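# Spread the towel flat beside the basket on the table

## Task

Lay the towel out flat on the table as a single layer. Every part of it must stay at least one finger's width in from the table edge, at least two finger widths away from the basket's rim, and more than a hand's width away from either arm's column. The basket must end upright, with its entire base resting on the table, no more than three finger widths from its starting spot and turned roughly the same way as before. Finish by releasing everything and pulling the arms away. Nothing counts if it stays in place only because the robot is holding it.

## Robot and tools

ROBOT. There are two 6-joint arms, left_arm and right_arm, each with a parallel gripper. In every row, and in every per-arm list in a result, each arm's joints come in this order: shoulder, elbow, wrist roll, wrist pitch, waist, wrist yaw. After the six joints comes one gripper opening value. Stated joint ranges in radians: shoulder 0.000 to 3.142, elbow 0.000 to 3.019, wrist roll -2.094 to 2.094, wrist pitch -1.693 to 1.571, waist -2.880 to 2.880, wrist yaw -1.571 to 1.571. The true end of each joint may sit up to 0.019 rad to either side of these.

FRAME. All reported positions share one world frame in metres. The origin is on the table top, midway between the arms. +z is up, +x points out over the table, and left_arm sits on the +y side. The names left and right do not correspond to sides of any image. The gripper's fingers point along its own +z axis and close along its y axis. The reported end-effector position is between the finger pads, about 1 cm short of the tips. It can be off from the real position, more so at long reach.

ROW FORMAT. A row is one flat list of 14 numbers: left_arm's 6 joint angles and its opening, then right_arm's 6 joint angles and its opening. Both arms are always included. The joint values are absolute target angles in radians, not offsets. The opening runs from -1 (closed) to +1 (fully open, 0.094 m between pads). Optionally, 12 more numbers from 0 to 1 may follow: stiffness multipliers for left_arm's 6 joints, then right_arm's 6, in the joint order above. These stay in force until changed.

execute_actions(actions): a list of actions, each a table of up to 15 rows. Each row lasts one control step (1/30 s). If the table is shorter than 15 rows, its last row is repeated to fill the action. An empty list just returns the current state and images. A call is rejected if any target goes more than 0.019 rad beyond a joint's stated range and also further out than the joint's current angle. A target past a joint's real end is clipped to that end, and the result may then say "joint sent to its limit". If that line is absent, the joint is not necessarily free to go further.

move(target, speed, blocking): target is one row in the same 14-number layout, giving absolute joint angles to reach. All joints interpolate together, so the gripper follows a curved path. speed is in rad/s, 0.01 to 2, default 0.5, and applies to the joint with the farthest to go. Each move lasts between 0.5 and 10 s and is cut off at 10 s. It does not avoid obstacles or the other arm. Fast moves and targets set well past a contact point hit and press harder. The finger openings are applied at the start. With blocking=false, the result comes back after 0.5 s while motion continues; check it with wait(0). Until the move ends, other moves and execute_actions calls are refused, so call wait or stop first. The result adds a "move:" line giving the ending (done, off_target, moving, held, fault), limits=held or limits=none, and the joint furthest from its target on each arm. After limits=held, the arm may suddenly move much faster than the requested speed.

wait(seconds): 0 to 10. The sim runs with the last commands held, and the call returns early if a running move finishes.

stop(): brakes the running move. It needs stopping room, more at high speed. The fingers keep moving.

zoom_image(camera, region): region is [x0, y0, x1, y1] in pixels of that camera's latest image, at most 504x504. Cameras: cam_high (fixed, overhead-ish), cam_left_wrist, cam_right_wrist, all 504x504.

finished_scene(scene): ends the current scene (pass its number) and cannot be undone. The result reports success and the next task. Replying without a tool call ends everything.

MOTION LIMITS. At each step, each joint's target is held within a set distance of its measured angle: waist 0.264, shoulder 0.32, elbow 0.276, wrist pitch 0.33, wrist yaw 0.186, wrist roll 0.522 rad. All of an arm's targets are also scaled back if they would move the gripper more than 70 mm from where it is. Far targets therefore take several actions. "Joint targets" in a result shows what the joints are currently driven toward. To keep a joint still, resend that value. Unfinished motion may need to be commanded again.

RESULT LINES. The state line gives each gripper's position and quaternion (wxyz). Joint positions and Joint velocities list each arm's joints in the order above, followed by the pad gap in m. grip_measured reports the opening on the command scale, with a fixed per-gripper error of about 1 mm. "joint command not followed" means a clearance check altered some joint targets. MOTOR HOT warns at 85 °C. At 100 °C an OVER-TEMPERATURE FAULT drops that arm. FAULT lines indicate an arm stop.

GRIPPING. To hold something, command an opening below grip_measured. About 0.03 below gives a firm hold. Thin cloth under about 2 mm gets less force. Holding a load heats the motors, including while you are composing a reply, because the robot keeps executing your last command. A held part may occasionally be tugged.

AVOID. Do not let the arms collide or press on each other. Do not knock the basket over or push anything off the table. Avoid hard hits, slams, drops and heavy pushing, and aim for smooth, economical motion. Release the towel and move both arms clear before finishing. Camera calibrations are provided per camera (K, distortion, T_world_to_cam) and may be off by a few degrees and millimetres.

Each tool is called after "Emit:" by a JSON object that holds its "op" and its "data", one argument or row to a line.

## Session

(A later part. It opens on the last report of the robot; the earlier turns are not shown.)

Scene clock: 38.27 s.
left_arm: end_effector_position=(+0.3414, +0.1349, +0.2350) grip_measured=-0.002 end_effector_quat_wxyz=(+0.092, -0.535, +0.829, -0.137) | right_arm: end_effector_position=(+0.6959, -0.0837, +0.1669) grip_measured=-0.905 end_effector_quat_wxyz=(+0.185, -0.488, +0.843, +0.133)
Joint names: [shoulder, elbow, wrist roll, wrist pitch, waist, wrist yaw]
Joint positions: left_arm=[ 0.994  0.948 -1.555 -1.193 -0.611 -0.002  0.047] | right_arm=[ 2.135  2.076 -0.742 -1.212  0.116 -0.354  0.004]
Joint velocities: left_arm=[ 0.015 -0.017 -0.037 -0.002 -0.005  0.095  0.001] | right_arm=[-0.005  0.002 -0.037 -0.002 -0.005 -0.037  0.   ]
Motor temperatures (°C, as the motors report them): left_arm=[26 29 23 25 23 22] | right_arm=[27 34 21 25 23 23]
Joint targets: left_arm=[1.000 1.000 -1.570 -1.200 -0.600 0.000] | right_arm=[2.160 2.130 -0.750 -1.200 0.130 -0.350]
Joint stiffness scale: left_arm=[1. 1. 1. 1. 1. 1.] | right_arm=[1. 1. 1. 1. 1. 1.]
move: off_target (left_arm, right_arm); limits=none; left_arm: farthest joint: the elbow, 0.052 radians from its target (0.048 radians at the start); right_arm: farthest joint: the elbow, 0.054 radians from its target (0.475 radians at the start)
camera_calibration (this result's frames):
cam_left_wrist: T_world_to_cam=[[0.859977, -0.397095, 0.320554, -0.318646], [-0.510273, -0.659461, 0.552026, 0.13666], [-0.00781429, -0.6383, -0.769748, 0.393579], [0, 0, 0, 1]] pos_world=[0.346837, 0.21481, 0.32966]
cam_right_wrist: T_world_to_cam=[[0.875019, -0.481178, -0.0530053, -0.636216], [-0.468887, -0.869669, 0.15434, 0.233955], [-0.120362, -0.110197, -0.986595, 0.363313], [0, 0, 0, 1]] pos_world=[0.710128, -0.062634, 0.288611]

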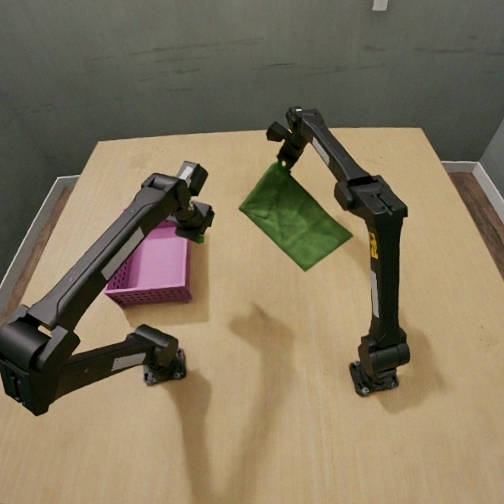

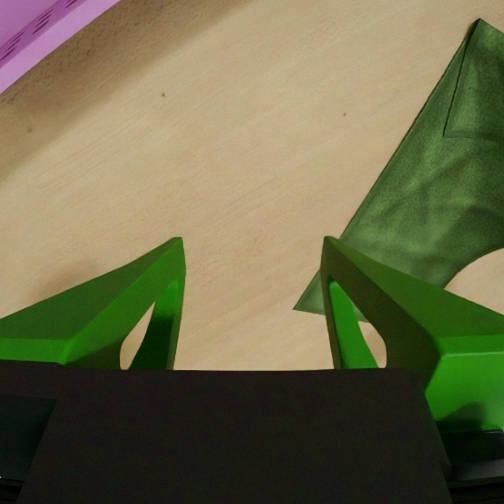

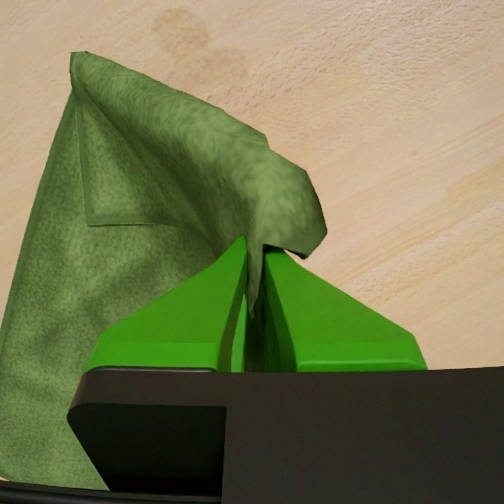

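Emit:
{"op": "move", "data": {
  "target": [1.72,1.25,-1.57,-0.72,-0.86,0,-1,2.16,2.13,-0.75,-1.2,0.13,-0.35,-1]
}}

Emit:
{"op": "move", "data": {
  "target": [1.88,1.2,-1.57,-0.56,-0.86,0,-1,2.16,2.13,-0.75,-1.2,0.13,-0.35,-1],
  "speed": 0.2
}}

Emit:
{"op": "move", "data": {
  "target": [1.88,1.2,-1.57,-0.56,-0.86,0,-1,2.33,2.25,-0.75,-0.95,0.25,-0.35,-1],
  "speed": 0.15
}}

Emit:
{"op": "zoom_image", "data": {
  "camera": "cam_high",
  "region": [200,110,400,310]
}}

Scene clock: 48.43 s.
left_arm: end_effector_position=(+0.4768, -0.0675, +0.0689) grip_measured=-0.994 end_effector_quat_wxyz=(+0.071, -0.432, +0.888, -0.139) | right_arm: end_effector_position=(+0.6959, -0.0837, +0.1669) grip_measured=-0.905 end_effector_quat_wxyz=(+0.185, -0.488, +0.843, +0.133)
Joint names: [shoulder, elbow, wrist roll, wrist pitch, waist, wrist yaw]
Joint positions: left_arm=[ 1.727  1.202 -1.555 -0.732 -0.851 -0.002  0.   ] | right_arm=[ 2.135  2.076 -0.742 -1.212  0.116 -0.354  0.004]
Joint velocities: left_arm=[-0.015 -0.007  0.037 -0.002 -0.015 -0.037 -0.001] | right_arm=[-0.015  0.007 -0.007 -0.012 -0.005  0.037  0.   ]
Motor temperatures (°C, as the motors report them): left_arm=[26 31 23 25 23 22] | right_arm=[27 37 21 25 23 23]
Joint targets: left_arm=[1.720 1.250 -1.570 -0.720 -0.860 -0.000] | right_arm=[2.160 2.130 -0.750 -1.200 0.130 -0.350]
Joint stiffness scale: left_arm=[1. 1. 1. 1. 1. 1.] | right_arm=[1. 1. 1. 1. 1. 1.]
move: off_target (left_arm, right_arm); limits=none; left_arm: farthest joint: the elbow, 0.048 radians from its target (0.302 radians at the start); right_arm: farthest joint: the elbow, 0.054 radians from its target (0.054 radians at the start)
camera_calibration (this result's frames):
cam_left_wrist: T_world_to_cam=[[0.745332, -0.593408, 0.303888, -0.419592], [-0.644637, -0.525178, 0.555546, 0.236826], [-0.17007, -0.609963, -0.773965, 0.217164], [0, 0, 0, 1]] pos_world=[0.502335, 0.00784917, 0.164018]
cam_right_wrist: T_world_to_cam=[[0.875019, -0.481178, -0.0530053, -0.636216], [-0.468887, -0.869669, 0.15434, 0.233955], [-0.120362, -0.110197, -0.986595, 0.363313], [0, 0, 0, 1]] pos_world=[0.710128, -0.062634, 0.288611]

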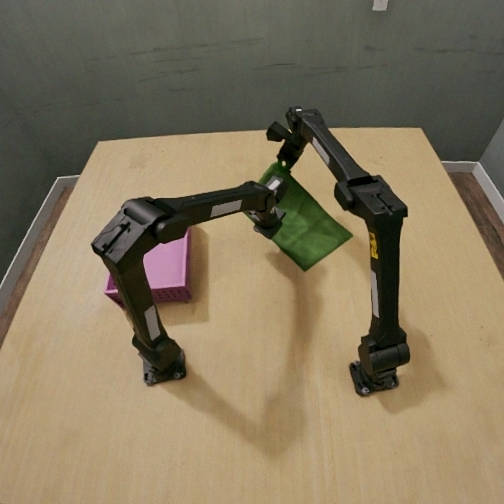

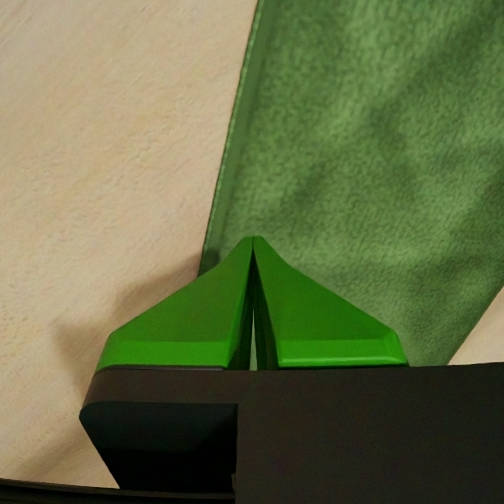

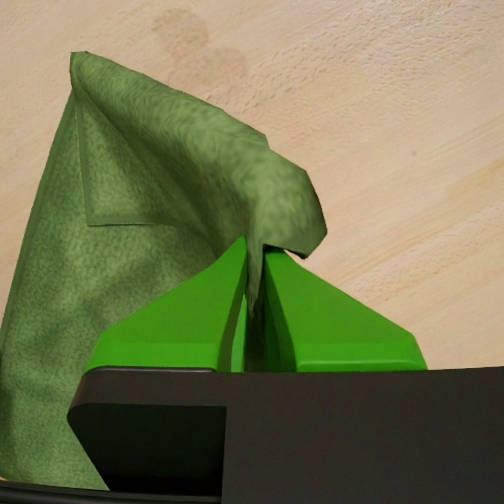

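Scene clock: 49.67 s.
left_arm: end_effector_position=(+0.4977, -0.0834, +0.0216) grip_measured=-0.994 end_effector_quat_wxyz=(+0.082, -0.431, +0.884, -0.161) | right_arm: end_effector_position=(+0.6959, -0.0837, +0.1669) grip_measured=-0.905 end_effector_quat_wxyz=(+0.185, -0.488, +0.843, +0.133)
Joint names: [shoulder, elbow, wrist roll, wrist pitch, waist, wrist yaw]
Joint positions: left_arm=[ 1.834  1.197 -1.555 -0.57  -0.851 -0.002  0.   ] | right_arm=[ 2.135  2.076 -0.742 -1.212  0.116 -0.354  0.004]
Joint velocities: left_arm=[-0.015  0.017  0.051  0.032 -0.015 -0.037 -0.   ] | right_arm=[ 0.005  0.002  0.022 -0.002 -0.005  0.007  0.   ]
Motor temperatures (°C, as the motors report them): left_arm=[26 30 23 25 23 22] | right_arm=[27 37 21 25 23 23]
Joint targets: left_arm=[1.880 1.200 -1.570 -0.560 -0.860 -0.000] | right_arm=[2.160 2.130 -0.750 -1.200 0.130 -0.350]
Joint stiffness scale: left_arm=[1. 1. 1. 1. 1. 1.] | right_arm=[1. 1. 1. 1. 1. 1.]
move: off_target (left_arm, right_arm); limits=none; left_arm: farthest joint: the shoulder, 0.046 radians from its target (0.153 radians at the start); right_arm: farthest joint: the elbow, 0.054 radians from its target (0.054 radians at the start)
camera_calibration (this result's frames):
cam_left_wrist: T_world_to_cam=[[0.732296, -0.583507, 0.351086, -0.423959], [-0.666542, -0.508541, 0.545077, 0.28076], [-0.139515, -0.633171, -0.761334, 0.157007], [0, 0, 0, 1]] pos_world=[0.519507, -0.00519319, 0.115346]
cam_right_wrist: T_world_to_cam=[[0.875019, -0.481178, -0.0530053, -0.636216], [-0.468887, -0.869669, 0.15434, 0.233955], [-0.120362, -0.110197, -0.986595, 0.363313], [0, 0, 0, 1]] pos_world=[0.710128, -0.062634, 0.288611]

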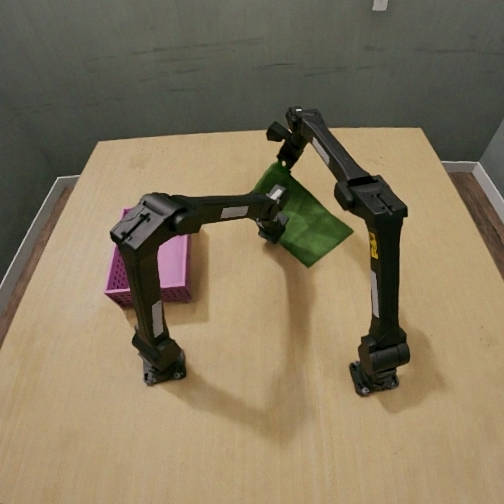

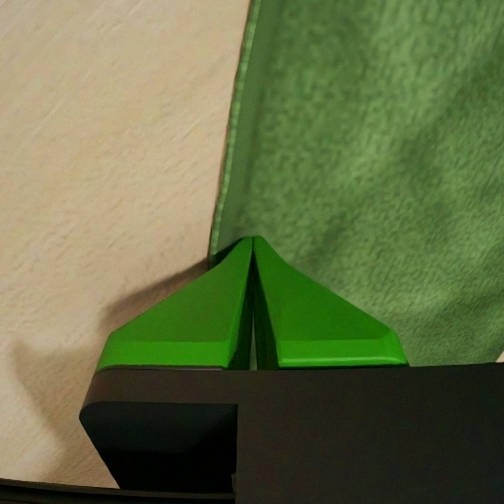

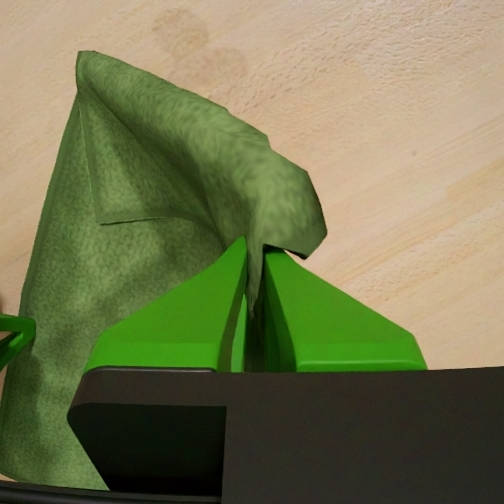

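Scene clock: 51.83 s.
left_arm: end_effector_position=(+0.4985, -0.0840, +0.0214) grip_measured=-0.994 end_effector_quat_wxyz=(+0.083, -0.431, +0.884, -0.163) | right_arm: end_effector_position=(+0.7387, +0.0304, +0.1129) grip_measured=-0.906 end_effector_quat_wxyz=(+0.264, -0.543, +0.787, +0.125)
Joint names: [shoulder, elbow, wrist roll, wrist pitch, waist, wrist yaw]
Joint positions: left_arm=[ 1.835  1.197 -1.556 -0.565 -0.851 -0.002  0.   ] | right_arm=[ 2.308  2.192 -0.742 -0.968  0.239 -0.354  0.004]
Joint velocities: left_arm=[ 0.005 -0.012  0.007 -0.012 -0.005  0.022 -0.001] | right_arm=[-0.005  0.017 -0.022 -0.007  0.005 -0.022  0.001]
Motor temperatures (°C, as the motors report them): left_arm=[26 30 23 25 23 22] | right_arm=[28 38 21 25 23 23]
Joint targets: left_arm=[1.880 1.200 -1.570 -0.560 -0.860 0.000] | right_arm=[2.330 2.250 -0.750 -0.950 0.250 -0.350]
Joint stiffness scale: left_arm=[1. 1. 1. 1. 1. 1.] | right_arm=[1. 1. 1. 1. 1. 1.]
move: off_target (left_arm, right_arm); limits=none; left_arm: farthest joint: the shoulder, 0.045 radians from its target (0.046 radians at the start); right_arm: farthest joint: the elbow, 0.058 radians from its target (0.174 radians at the start)
camera_calibration (this result's frames):
cam_left_wrist: T_world_to_cam=[[0.731461, -0.582394, 0.354658, -0.424404], [-0.667971, -0.507462, 0.544332, 0.281916], [-0.13704, -0.635059, -0.760211, 0.155159], [0, 0, 0, 1]] pos_world=[0.52001, -0.00557264, 0.115016]
cam_right_wrist: T_world_to_cam=[[0.924869, -0.371144, 0.0828845, -0.677107], [-0.374393, -0.926868, 0.0273005, 0.30791], [0.0666906, -0.0562807, -0.996185, 0.189062], [0, 0, 0, 1]] pos_world=[0.728906, 0.0447286, 0.236057]

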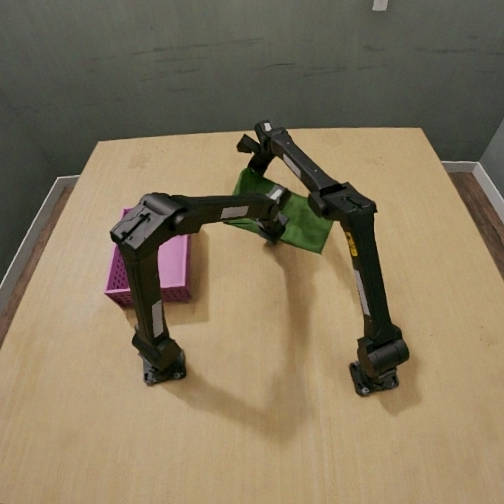

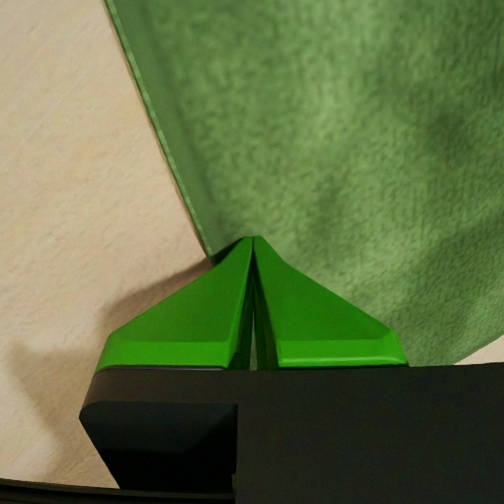

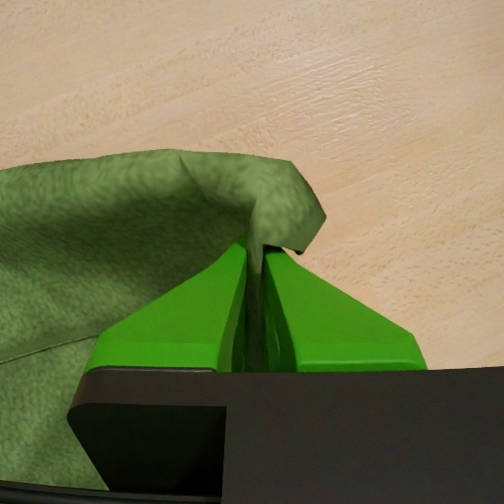

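Region (200, 110, 400, 310) of cam_high's 504x504 image, scaled by 2.520, with more detail than that image has.

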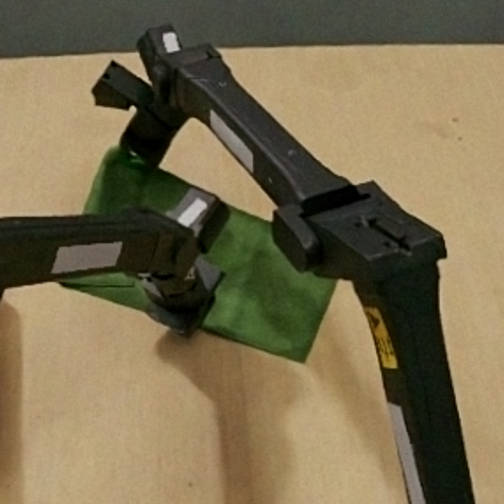

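Emit:
{"op": "move", "data": {
  "target": [1.6,1.15,-1.57,-0.75,-0.8,0,-1,2.33,2.25,-0.75,-0.95,0.25,-0.35,-1],
  "speed": 0.3
}}

Emit:
{"op": "move", "data": {
  "target": [0.8,0.9,-1.57,-1.2,0,0,0,2.33,2.25,-0.75,-0.95,0.25,-0.35,-1],
  "speed": 0.6
}}

Emit:
{"op": "move", "data": {
  "target": [0.8,0.9,-1.57,-1.2,0,0,0,1.33,0.82,-0.75,-1.08,0.63,-0.35,-1],
  "speed": 0.4
}}

Scene clock: 58.03 s.
left_arm: end_effector_position=(+0.4716, -0.0383, +0.1038) grip_measured=-0.994 end_effector_quat_wxyz=(+0.084, -0.447, +0.876, -0.158) | right_arm: end_effector_position=(+0.7397, +0.0308, +0.1144) grip_measured=-0.906 end_effector_quat_wxyz=(+0.266, -0.543, +0.787, +0.124)
Joint names: [shoulder, elbow, wrist roll, wrist pitch, waist, wrist yaw]
Joint positions: left_arm=[ 1.612  1.145 -1.556 -0.743 -0.813 -0.002  0.   ] | right_arm=[ 2.308  2.194 -0.742 -0.966  0.239 -0.354  0.004]
Joint velocities: left_arm=[-0.015 -0.012  0.022  0.022  0.005 -0.022  0.001] | right_arm=[-0.024 -0.002 -0.007 -0.002  0.005 -0.11  -0.001]
Motor temperatures (°C, as the motors report them): left_arm=[26 30 23 25 23 22] | right_arm=[28 39 21 25 23 23]
Joint targets: left_arm=[1.600 1.150 -1.570 -0.750 -0.800 0.000] | right_arm=[2.330 2.250 -0.750 -0.950 0.250 -0.350]
Joint stiffness scale: left_arm=[1. 1. 1. 1. 1. 1.] | right_arm=[1. 1. 1. 1. 1. 1.]
move: off_target (right_arm); limits=none; left_arm: farthest joint: the wrist roll, 0.014 radians from its target (0.014 radians at the start); right_arm: farthest joint: the elbow, 0.056 radians from its target (0.058 radians at the start)
camera_calibration (this result's frames):
cam_left_wrist: T_world_to_cam=[[0.75523, -0.555975, 0.347158, -0.416735], [-0.644758, -0.53483, 0.546117, 0.230155], [-0.117957, -0.636277, -0.762389, 0.234249], [0, 0, 0, 1]] pos_world=[0.490757, 0.0404467, 0.197571]
cam_right_wrist: T_world_to_cam=[[0.924478, -0.371299, 0.086472, -0.678159], [-0.374511, -0.926915, 0.0238834, 0.30913], [0.0712842, -0.0544644, -0.995968, 0.186947], [0, 0, 0, 1]] pos_world=[0.729389, 0.0449198, 0.237452]

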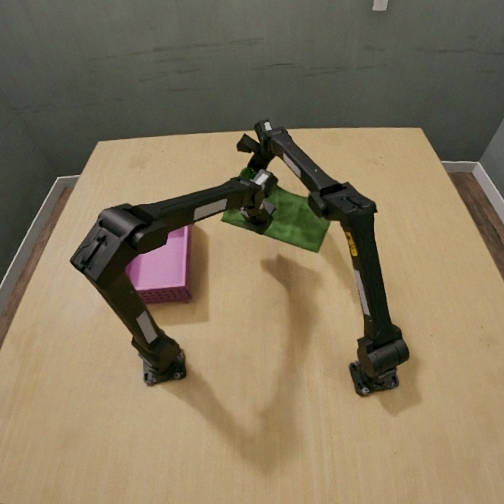

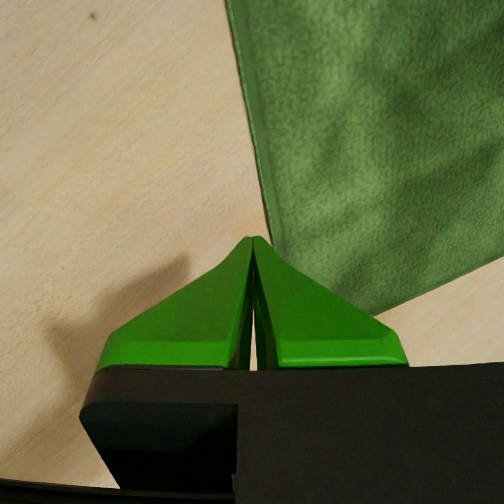

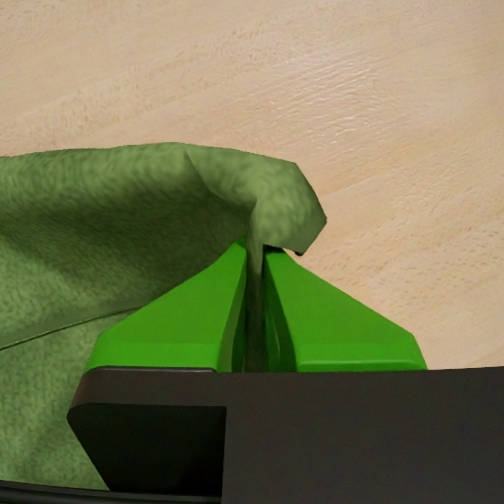

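Scene clock: 59.90 s.
left_arm: end_effector_position=(+0.3269, +0.3250, +0.2676) grip_measured=-0.002 end_effector_quat_wxyz=(-0.184, +0.746, -0.623, +0.148) | right_arm: end_effector_position=(+0.7397, +0.0308, +0.1144) grip_measured=-0.906 end_effector_quat_wxyz=(+0.266, -0.543, +0.787, +0.124)
Joint names: [shoulder, elbow, wrist roll, wrist pitch, waist, wrist yaw]
Joint positions: left_arm=[ 0.792  0.893 -1.556 -1.195 -0.007 -0.001  0.047] | right_arm=[ 2.308  2.194 -0.742 -0.966  0.239 -0.354  0.004]
Joint velocities: left_arm=[-0.015 -0.017 -0.037 -0.002 -0.005 -0.007 -0.   ] | right_arm=[ 0.005 -0.002  0.066 -0.012 -0.015  0.081 -0.001]
Motor temperatures (°C, as the motors report them): left_arm=[26 30 23 25 23 22] | right_arm=[28 39 21 25 23 23]
Joint targets: left_arm=[0.800 0.900 -1.570 -1.200 0.000 0.000] | right_arm=[2.330 2.250 -0.750 -0.950 0.250 -0.350]
Joint stiffness scale: left_arm=[1. 1. 1. 1. 1. 1.] | right_arm=[1. 1. 1. 1. 1. 1.]
move: off_target (right_arm); limits=none; left_arm: farthest joint: the wrist roll, 0.014 radians from its target (0.014 radians at the start); right_arm: farthest joint: the elbow, 0.056 radians from its target (0.056 radians at the start)
camera_calibration (this result's frames):
cam_left_wrist: T_world_to_cam=[[0.878115, 0.150977, 0.454005, -0.460883], [-0.121783, -0.847124, 0.517253, 0.179904], [0.462691, -0.509497, -0.725485, 0.332382], [0, 0, 0, 1]] pos_world=[0.272827, 0.391331, 0.357326]
cam_right_wrist: T_world_to_cam=[[0.924478, -0.371299, 0.086472, -0.678159], [-0.374511, -0.926915, 0.0238834, 0.30913], [0.0712842, -0.0544644, -0.995968, 0.186947], [0, 0, 0, 1]] pos_world=[0.729389, 0.0449198, 0.237452]

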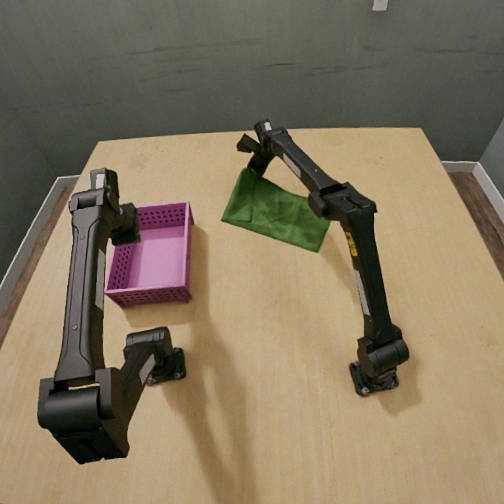

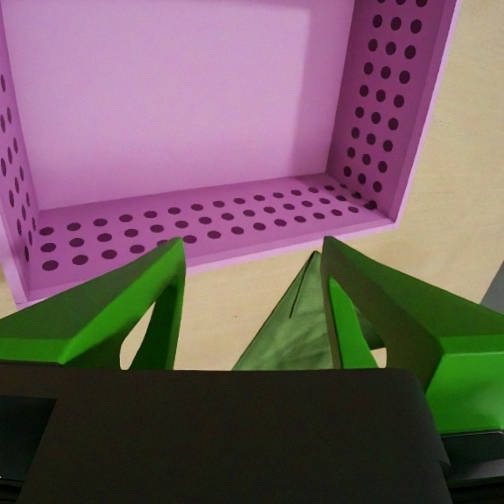

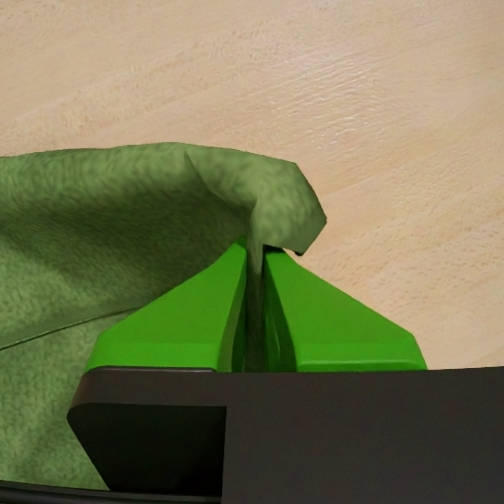

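Scene clock: 63.70 s.
left_arm: end_effector_position=(+0.3256, +0.3247, +0.2639) grip_measured=-0.002 end_effector_quat_wxyz=(-0.181, +0.747, -0.623, +0.146) | right_arm: end_effector_position=(+0.1976, -0.0597, +0.0864) grip_measured=-0.906 end_effector_quat_wxyz=(-0.018, -0.667, +0.724, +0.176)
Joint names: [shoulder, elbow, wrist roll, wrist pitch, waist, wrist yaw]
Joint positions: left_arm=[ 0.792  0.885 -1.556 -1.195 -0.007 -0.001  0.047] | right_arm=[ 1.344  0.813 -0.742 -1.074  0.616 -0.354  0.004]
Joint velocities: left_arm=[ 0.005 -0.007 -0.051 -0.002  0.005 -0.051 -0.   ] | right_arm=[-0.015 -0.002 -0.051 -0.007 -0.015 -0.007  0.   ]
Motor temperatures (°C, as the motors report them): left_arm=[26 30 23 25 23 22] | right_arm=[28 38 21 25 23 23]
Joint targets: left_arm=[0.800 0.900 -1.570 -1.200 -0.000 0.000] | right_arm=[1.330 0.820 -0.750 -1.080 0.630 -0.350]
Joint stiffness scale: left_arm=[1. 1. 1. 1. 1. 1.] | right_arm=[1. 1. 1. 1. 1. 1.]
move: done; limits=none; left_arm: farthest joint: the elbow, 0.015 radians from its target (0.007 radians at the start); right_arm: farthest joint: the waist, 0.014 radians from its target (0.391 radians at the start)
camera_calibration (this result's frames):
cam_left_wrist: T_world_to_cam=[[0.881488, 0.15164, 0.447196, -0.457458], [-0.117903, -0.84636, 0.519397, 0.179375], [0.45725, -0.510568, -0.728178, 0.332983], [0, 0, 0, 1]] pos_world=[0.272136, 0.391195, 0.353877]
cam_right_wrist: T_world_to_cam=[[0.956675, -0.042109, -0.288097, -0.162485], [0.0695128, -0.92784, 0.366444, -0.0945244], [-0.282739, -0.370594, -0.884714, 0.23431], [0, 0, 0, 1]] pos_world=[0.228265, -0.00771175, 0.195123]

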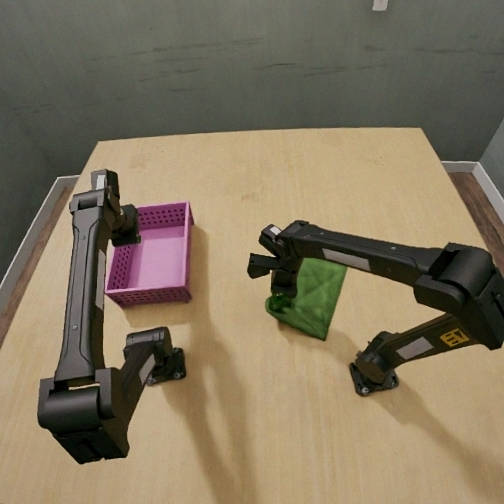

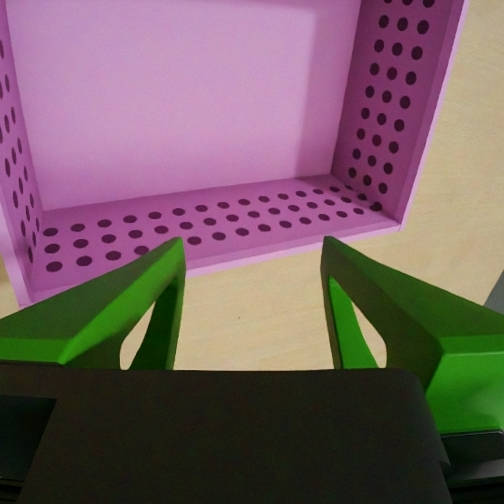

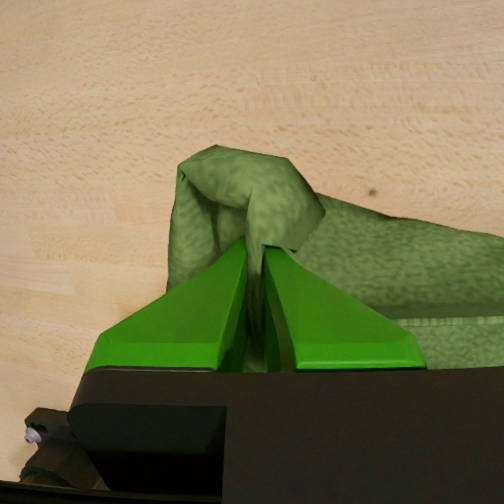

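Emit:
{"op": "move", "data": {
  "target": [0.8,0.9,-1.57,-1.2,0,0,0,1.33,0.82,-0.75,-1.08,0.63,-0.35,0.3]
}}

Emit:
{"op": "move", "data": {
  "target": [0.8,0.9,-1.57,-1.2,0,0,0,0.9,1.1,0,-1.5,0.5,0,0.3]
}}

Emit:
{"op": "move", "data": {
  "target": [0.8,0.9,-1.57,-1.2,0,0,0,0.9,1.1,0,-1.5,-0.7,0,0.3],
  "speed": 0.9
}}

Emit:
{"op": "zoom_image", "data": {
  "camera": "cam_high",
  "region": [220,200,400,380]
}}

Scene clock: 67.73 s.
left_arm: end_effector_position=(+0.3246, +0.3245, +0.2613) grip_measured=-0.002 end_effector_quat_wxyz=(-0.179, +0.747, -0.624, +0.144) | right_arm: end_effector_position=(+0.1976, -0.0597, +0.0864) grip_measured=+0.298 end_effector_quat_wxyz=(-0.018, -0.667, +0.724, +0.176)
Joint names: [shoulder, elbow, wrist roll, wrist pitch, waist, wrist yaw]
Joint positions: left_arm=[ 0.792  0.88  -1.556 -1.195 -0.007 -0.001  0.047] | right_arm=[ 1.344  0.813 -0.742 -1.074  0.616 -0.354  0.061]
Joint velocities: left_arm=[-0.015 -0.017 -0.095  0.007 -0.005  0.007  0.   ] | right_arm=[-0.024 -0.012  0.007 -0.002  0.005  0.081 -0.001]
Motor temperatures (°C, as the motors report them): left_arm=[26 30 23 25 23 22] | right_arm=[27 37 21 25 23 23]
Joint targets: left_arm=[0.800 0.900 -1.570 -1.200 0.000 0.000] | right_arm=[1.330 0.820 -0.750 -1.080 0.630 -0.350]
Joint stiffness scale: left_arm=[1. 1. 1. 1. 1. 1.] | right_arm=[1. 1. 1. 1. 1. 1.]
move: done; limits=none; left_arm: farthest joint: the elbow, 0.020 radians from its target (0.015 radians at the start); right_arm: farthest joint: the waist, 0.014 radians from its target (0.014 radians at the start)
camera_calibration (this result's frames):
cam_left_wrist: T_world_to_cam=[[0.883819, 0.152099, 0.442414, -0.455057], [-0.115177, -0.845824, 0.52088, 0.179014], [0.45343, -0.511319, -0.730037, 0.33339], [0, 0, 0, 1]] pos_world=[0.271637, 0.391097, 0.351466]
cam_right_wrist: T_world_to_cam=[[0.956675, -0.042109, -0.288097, -0.162485], [0.0695128, -0.92784, 0.366444, -0.0945244], [-0.282739, -0.370594, -0.884714, 0.23431], [0, 0, 0, 1]] pos_world=[0.228265, -0.00771175, 0.195123]

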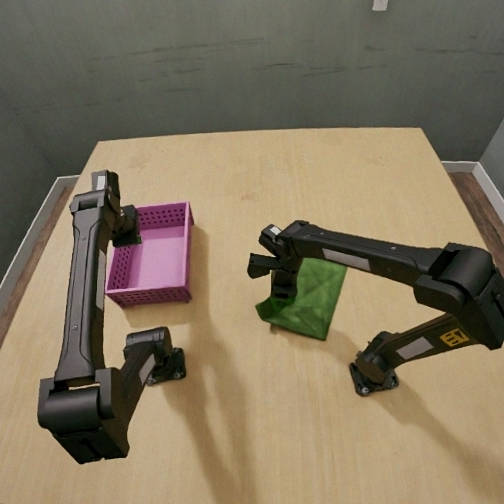

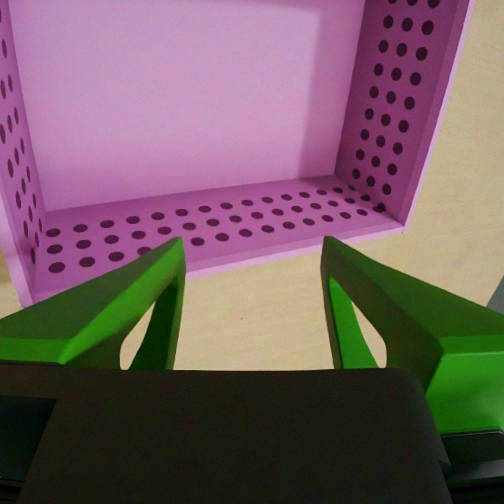

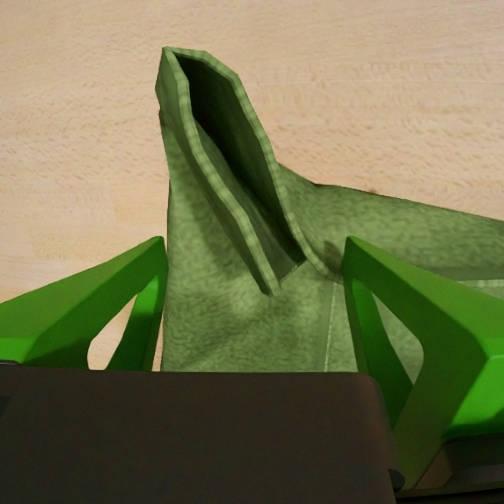

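Scene clock: 70.00 s.
left_arm: end_effector_position=(+0.3235, +0.3243, +0.2583) grip_measured=-0.002 end_effector_quat_wxyz=(-0.176, +0.748, -0.624, +0.142) | right_arm: end_effector_position=(+0.2193, -0.1578, +0.2902) grip_measured=+0.298 end_effector_quat_wxyz=(+0.111, -0.323, +0.939, +0.039)
Joint names: [shoulder, elbow, wrist roll, wrist pitch, waist, wrist yaw]
Joint positions: left_arm=[ 0.792  0.874 -1.556 -1.195 -0.007 -0.001  0.047] | right_arm=[ 0.899  1.057 -0.01  -1.491  0.515 -0.004  0.061]
Joint velocities: left_arm=[-0.015 -0.017  0.007 -0.007 -0.005  0.007  0.   ] | right_arm=[ 0.005 -0.007 -0.051 -0.012 -0.015 -0.125 -0.001]
Motor temperatures (°C, as the motors report them): left_arm=[26 30 23 25 23 22] | right_arm=[27 38 21 25 23 23]
Joint targets: left_arm=[0.800 0.900 -1.570 -1.200 -0.000 -0.000] | right_arm=[0.900 1.100 0.000 -1.500 0.500 0.000]
Joint stiffness scale: left_arm=[1. 1. 1. 1. 1. 1.] | right_arm=[1. 1. 1. 1. 1. 1.]
move: off_target (left_arm, right_arm); limits=none; left_arm: farthest joint: the elbow, 0.026 radians from its target (0.020 radians at the start); right_arm: farthest joint: the elbow, 0.043 radians from its target (0.287 radians at the start)
camera_calibration (this result's frames):
cam_left_wrist: T_world_to_cam=[[0.886452, 0.152617, 0.436934, -0.452309], [-0.112053, -0.845209, 0.522556, 0.178611], [0.449051, -0.512181, -0.732136, 0.333843], [0, 0, 0, 1]] pos_world=[0.271052, 0.390982, 0.348714]
cam_right_wrist: T_world_to_cam=[[0.620639, -0.784007, -0.0118609, -0.252199], [-0.726447, -0.580635, 0.367611, -0.0327525], [-0.295096, -0.219537, -0.929904, 0.42402], [0, 0, 0, 1]] pos_world=[0.257858, -0.123655, 0.403347]

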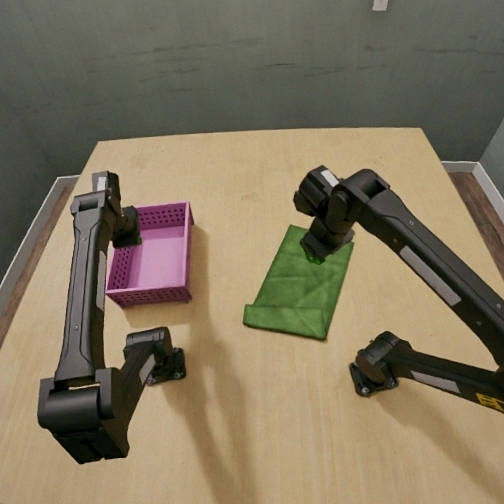

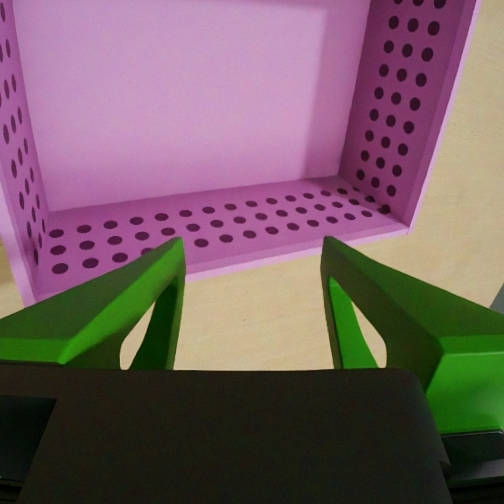

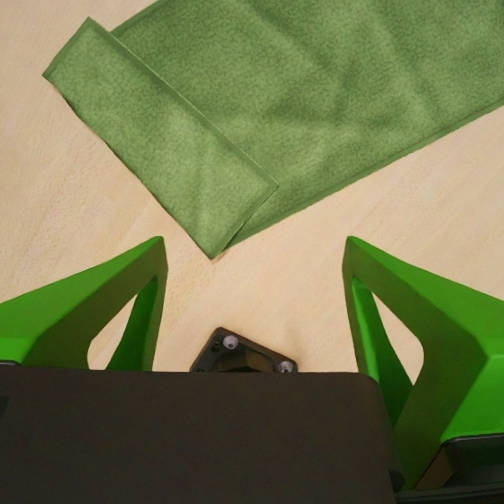

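Scene clock: 71.80 s.
left_arm: end_effector_position=(+0.3223, +0.3241, +0.2553) grip_measured=-0.002 end_effector_quat_wxyz=(-0.174, +0.748, -0.625, +0.141) | right_arm: end_effector_position=(+0.2341, -0.4698, +0.2899) grip_measured=+0.298 end_effector_quat_wxyz=(+0.113, +0.269, +0.956, -0.032)
Joint names: [shoulder, elbow, wrist roll, wrist pitch, waist, wrist yaw]
Joint positions: left_arm=[ 0.792  0.867 -1.556 -1.195 -0.007 -0.001  0.047] | right_arm=[ 0.899  1.056 -0.009 -1.491 -0.695 -0.003  0.061]
Joint velocities: left_arm=[ 0.005  0.017  0.022  0.002 -0.005  0.066  0.   ] | right_arm=[-0.015  0.017  0.066  0.027 -0.015 -0.081  0.001]
Motor temperatures (°C, as the motors report them): left_arm=[25 30 23 25 23 22] | right_arm=[27 38 21 25 23 23]
Joint targets: left_arm=[0.800 0.900 -1.570 -1.200 0.000 -0.000] | right_arm=[0.900 1.100 0.000 -1.500 -0.700 -0.000]
Joint stiffness scale: left_arm=[1. 1. 1. 1. 1. 1.] | right_arm=[1. 1. 1. 1. 1. 1.]
move: off_target (left_arm, right_arm); limits=none; left_arm: farthest joint: the elbow, 0.033 radians from its target (0.026 radians at the start); right_arm: farthest joint: the elbow, 0.044 radians from its target (0.043 radians at the start)
camera_calibration (this result's frames):
cam_left_wrist: T_world_to_cam=[[0.889052, 0.153128, 0.431437, -0.449558], [-0.108918, -0.844593, 0.524213, 0.178218], [0.44466, -0.513045, -0.734209, 0.334283], [0, 0, 0, 1]] pos_world=[0.270449, 0.390863, 0.345965]
cam_right_wrist: T_world_to_cam=[[-0.516712, -0.856092, -0.0107475, -0.273943], [-0.797984, 0.477015, 0.368346, 0.310364], [-0.310212, 0.198905, -0.929627, 0.559619], [0, 0, 0, 1]] pos_world=[0.279716, -0.49388, 0.402971]

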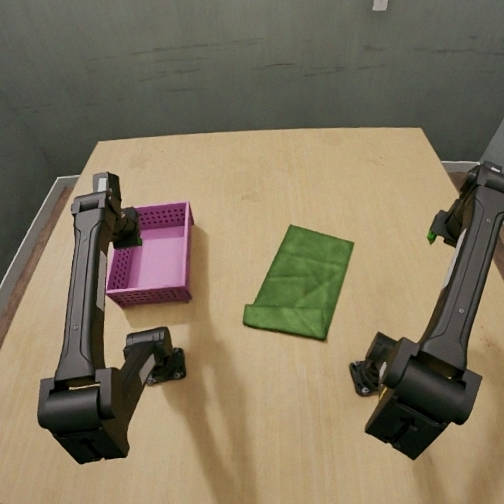

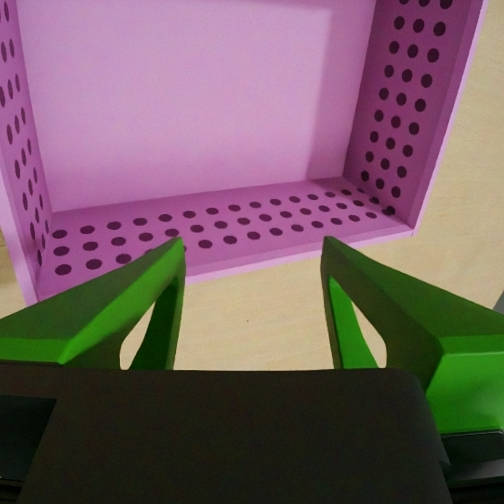

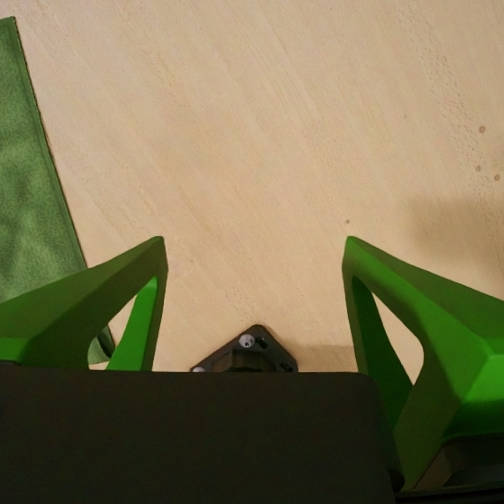

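Region (220, 200, 400, 380) of cam_high's 504x504 image, scaled by 2.800, with more detail than that image has.

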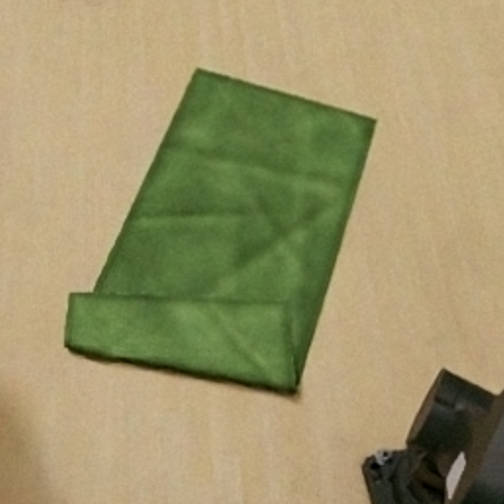

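Emit:
{"op": "move", "data": {
  "target": [1.6,1.6,-0.23,-1.5,-0.73,0.35,0,1.4,1.15,0.2,-1.3,-0.32,-0.35,0],
  "speed": 0.8
}}

Emit:
{"op": "move", "data": {
  "target": [2.04,1.68,-0.23,-1.2,-0.73,0.35,0,1.6,1.05,0.2,-1.01,-0.32,-0.35,0]
}}

Scene clock: 80.10 s.
left_arm: end_effector_position=(+0.4273, -0.0295, +0.2495) grip_measured=-0.002 end_effector_quat_wxyz=(-0.056, +0.140, +0.975, -0.164) | right_arm: end_effector_position=(+0.3859, -0.3409, +0.1706) grip_measured=+0.002 end_effector_quat_wxyz=(-0.014, +0.190, +0.967, +0.172)
Joint names: [shoulder, elbow, wrist roll, wrist pitch, waist, wrist yaw]
Joint positions: left_arm=[ 1.604  1.546 -0.246 -1.493 -0.73   0.349  0.047] | right_arm=[ 1.391  1.102  0.19  -1.31  -0.33  -0.345  0.047]
Joint velocities: left_arm=[-0.015  0.017  0.022 -0.017 -0.005 -0.022  0.001] | right_arm=[-0.015 -0.007  0.022  0.017 -0.005 -0.051 -0.   ]
Motor temperatures (°C, as the motors report them): left_arm=[25 31 23 25 23 22] | right_arm=[26 39 21 25 23 23]
Joint targets: left_arm=[1.600 1.600 -0.230 -1.500 -0.730 0.350] | right_arm=[1.400 1.150 0.200 -1.300 -0.320 -0.350]
Joint stiffness scale: left_arm=[1. 1. 1. 1. 1. 1.] | right_arm=[1. 1. 1. 1. 1. 1.]
move: off_target (left_arm, right_arm); limits=none; left_arm: farthest joint: the elbow, 0.054 radians from its target (0.733 radians at the start); right_arm: farthest joint: the elbow, 0.048 radians from its target (0.094 radians at the start)
camera_calibration (this result's frames):
cam_left_wrist: T_world_to_cam=[[-0.26229, -0.90615, 0.331807, -0.000691829], [-0.678395, 0.417685, 0.604416, 0.154633], [-0.686283, -0.0665639, -0.724282, 0.595944], [0, 0, 0, 1]] pos_world=[0.513707, -0.0255463, 0.338399]
cam_right_wrist: T_world_to_cam=[[-0.368632, -0.866078, -0.337668, -0.0912398], [-0.783852, 0.094349, 0.613738, 0.236204], [-0.499686, 0.490925, -0.713657, 0.60604], [0, 0, 0, 1]] pos_world=[0.454345, -0.398827, 0.256729]

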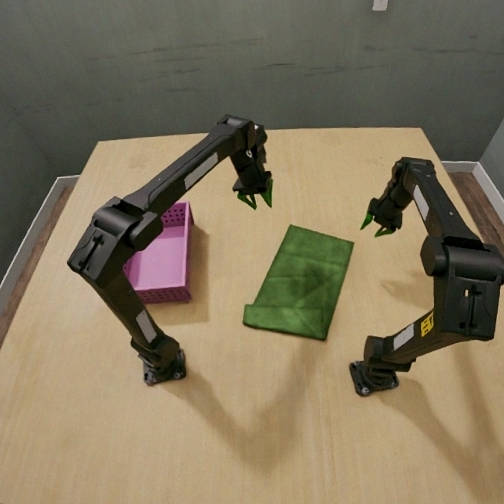

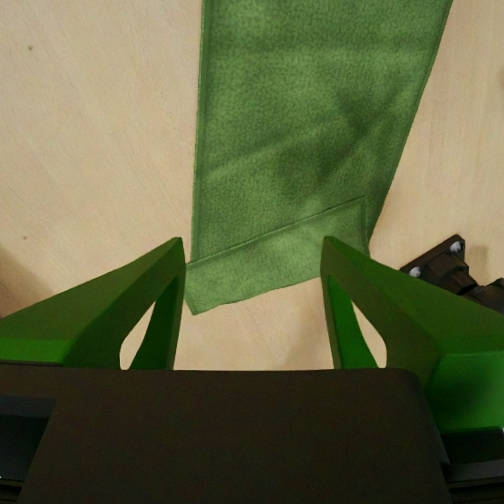

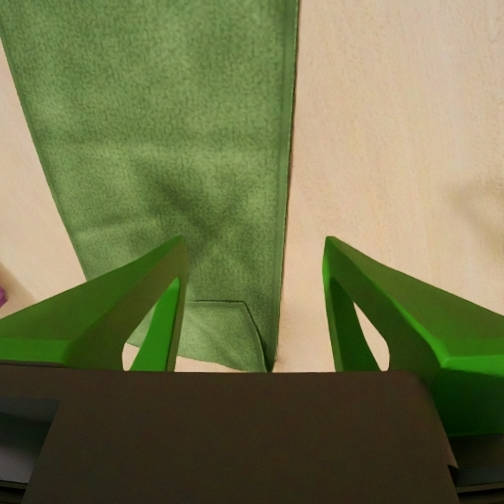

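Scene clock: 81.57 s.
left_arm: end_effector_position=(+0.5181, -0.0826, +0.0467) grip_measured=-0.002 end_effector_quat_wxyz=(-0.089, +0.134, +0.975, -0.151) | right_arm: end_effector_position=(+0.4298, -0.3494, +0.0746) grip_measured=+0.002 end_effector_quat_wxyz=(+0.003, +0.187, +0.967, +0.172)
Joint names: [shoulder, elbow, wrist roll, wrist pitch, waist, wrist yaw]
Joint positions: left_arm=[ 2.048  1.634 -0.246 -1.209 -0.73   0.349  0.047] | right_arm=[ 1.589  1.046  0.19  -1.021 -0.33  -0.346  0.047]
Joint velocities: left_arm=[-0.005  0.002  0.037 -0.012  0.005 -0.022 -0.   ] | right_arm=[-0.005 -0.002 -0.007 -0.002 -0.005 -0.022 -0.   ]
Motor temperatures (°C, as the motors report them): left_arm=[26 31 23 25 23 22] | right_arm=[26 38 21 25 23 23]
Joint targets: left_arm=[2.040 1.680 -0.230 -1.200 -0.730 0.350] | right_arm=[1.600 1.050 0.200 -1.010 -0.320 -0.350]
Joint stiffness scale: left_arm=[1. 1. 1. 1. 1. 1.] | right_arm=[1. 1. 1. 1. 1. 1.]
move: off_target (left_arm); limits=none; left_arm: farthest joint: the elbow, 0.046 radians from its target (0.134 radians at the start); right_arm: farthest joint: the shoulder, 0.011 radians from its target (0.209 radians at the start)
camera_calibration (this result's frames):
cam_left_wrist: T_world_to_cam=[[-0.242579, -0.91786, 0.314146, 0.0320067], [-0.638213, 0.394865, 0.660883, 0.335647], [-0.730643, -0.0401759, -0.681576, 0.531], [0, 0, 0, 1]] pos_world=[0.60995, -0.0818242, 0.130039]
cam_right_wrist: T_world_to_cam=[[-0.356987, -0.86822, -0.344606, -0.120076], [-0.804335, 0.0981227, 0.586018, 0.342503], [-0.474979, 0.48638, -0.733369, 0.55293], [0, 0, 0, 1]] pos_world=[0.495252, -0.406793, 0.16341]

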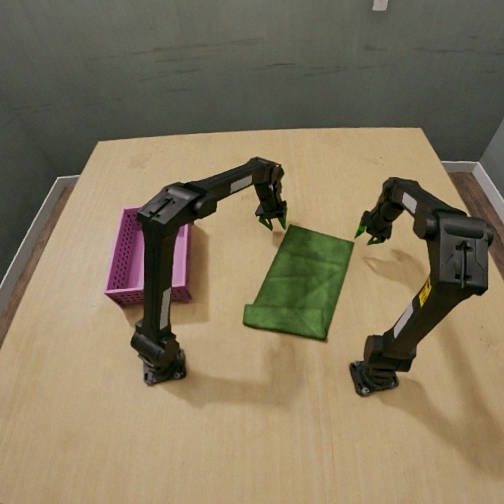

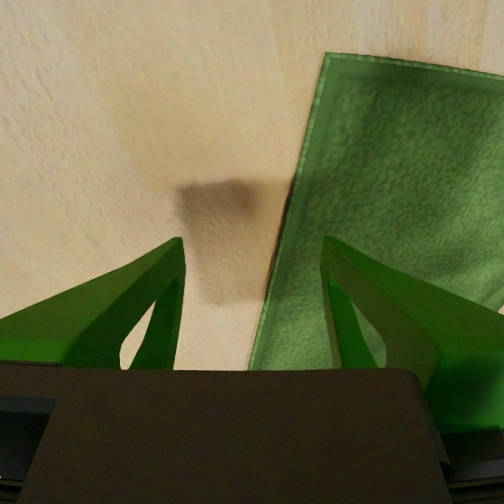

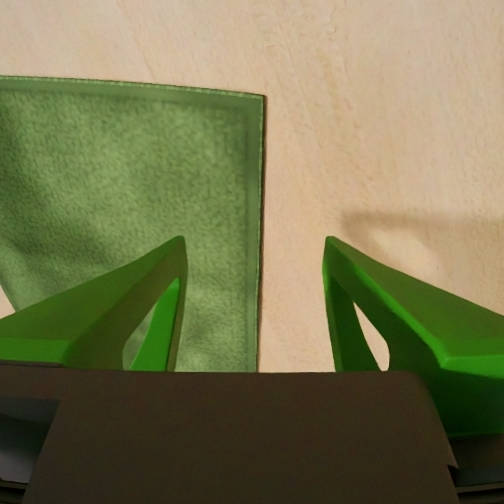

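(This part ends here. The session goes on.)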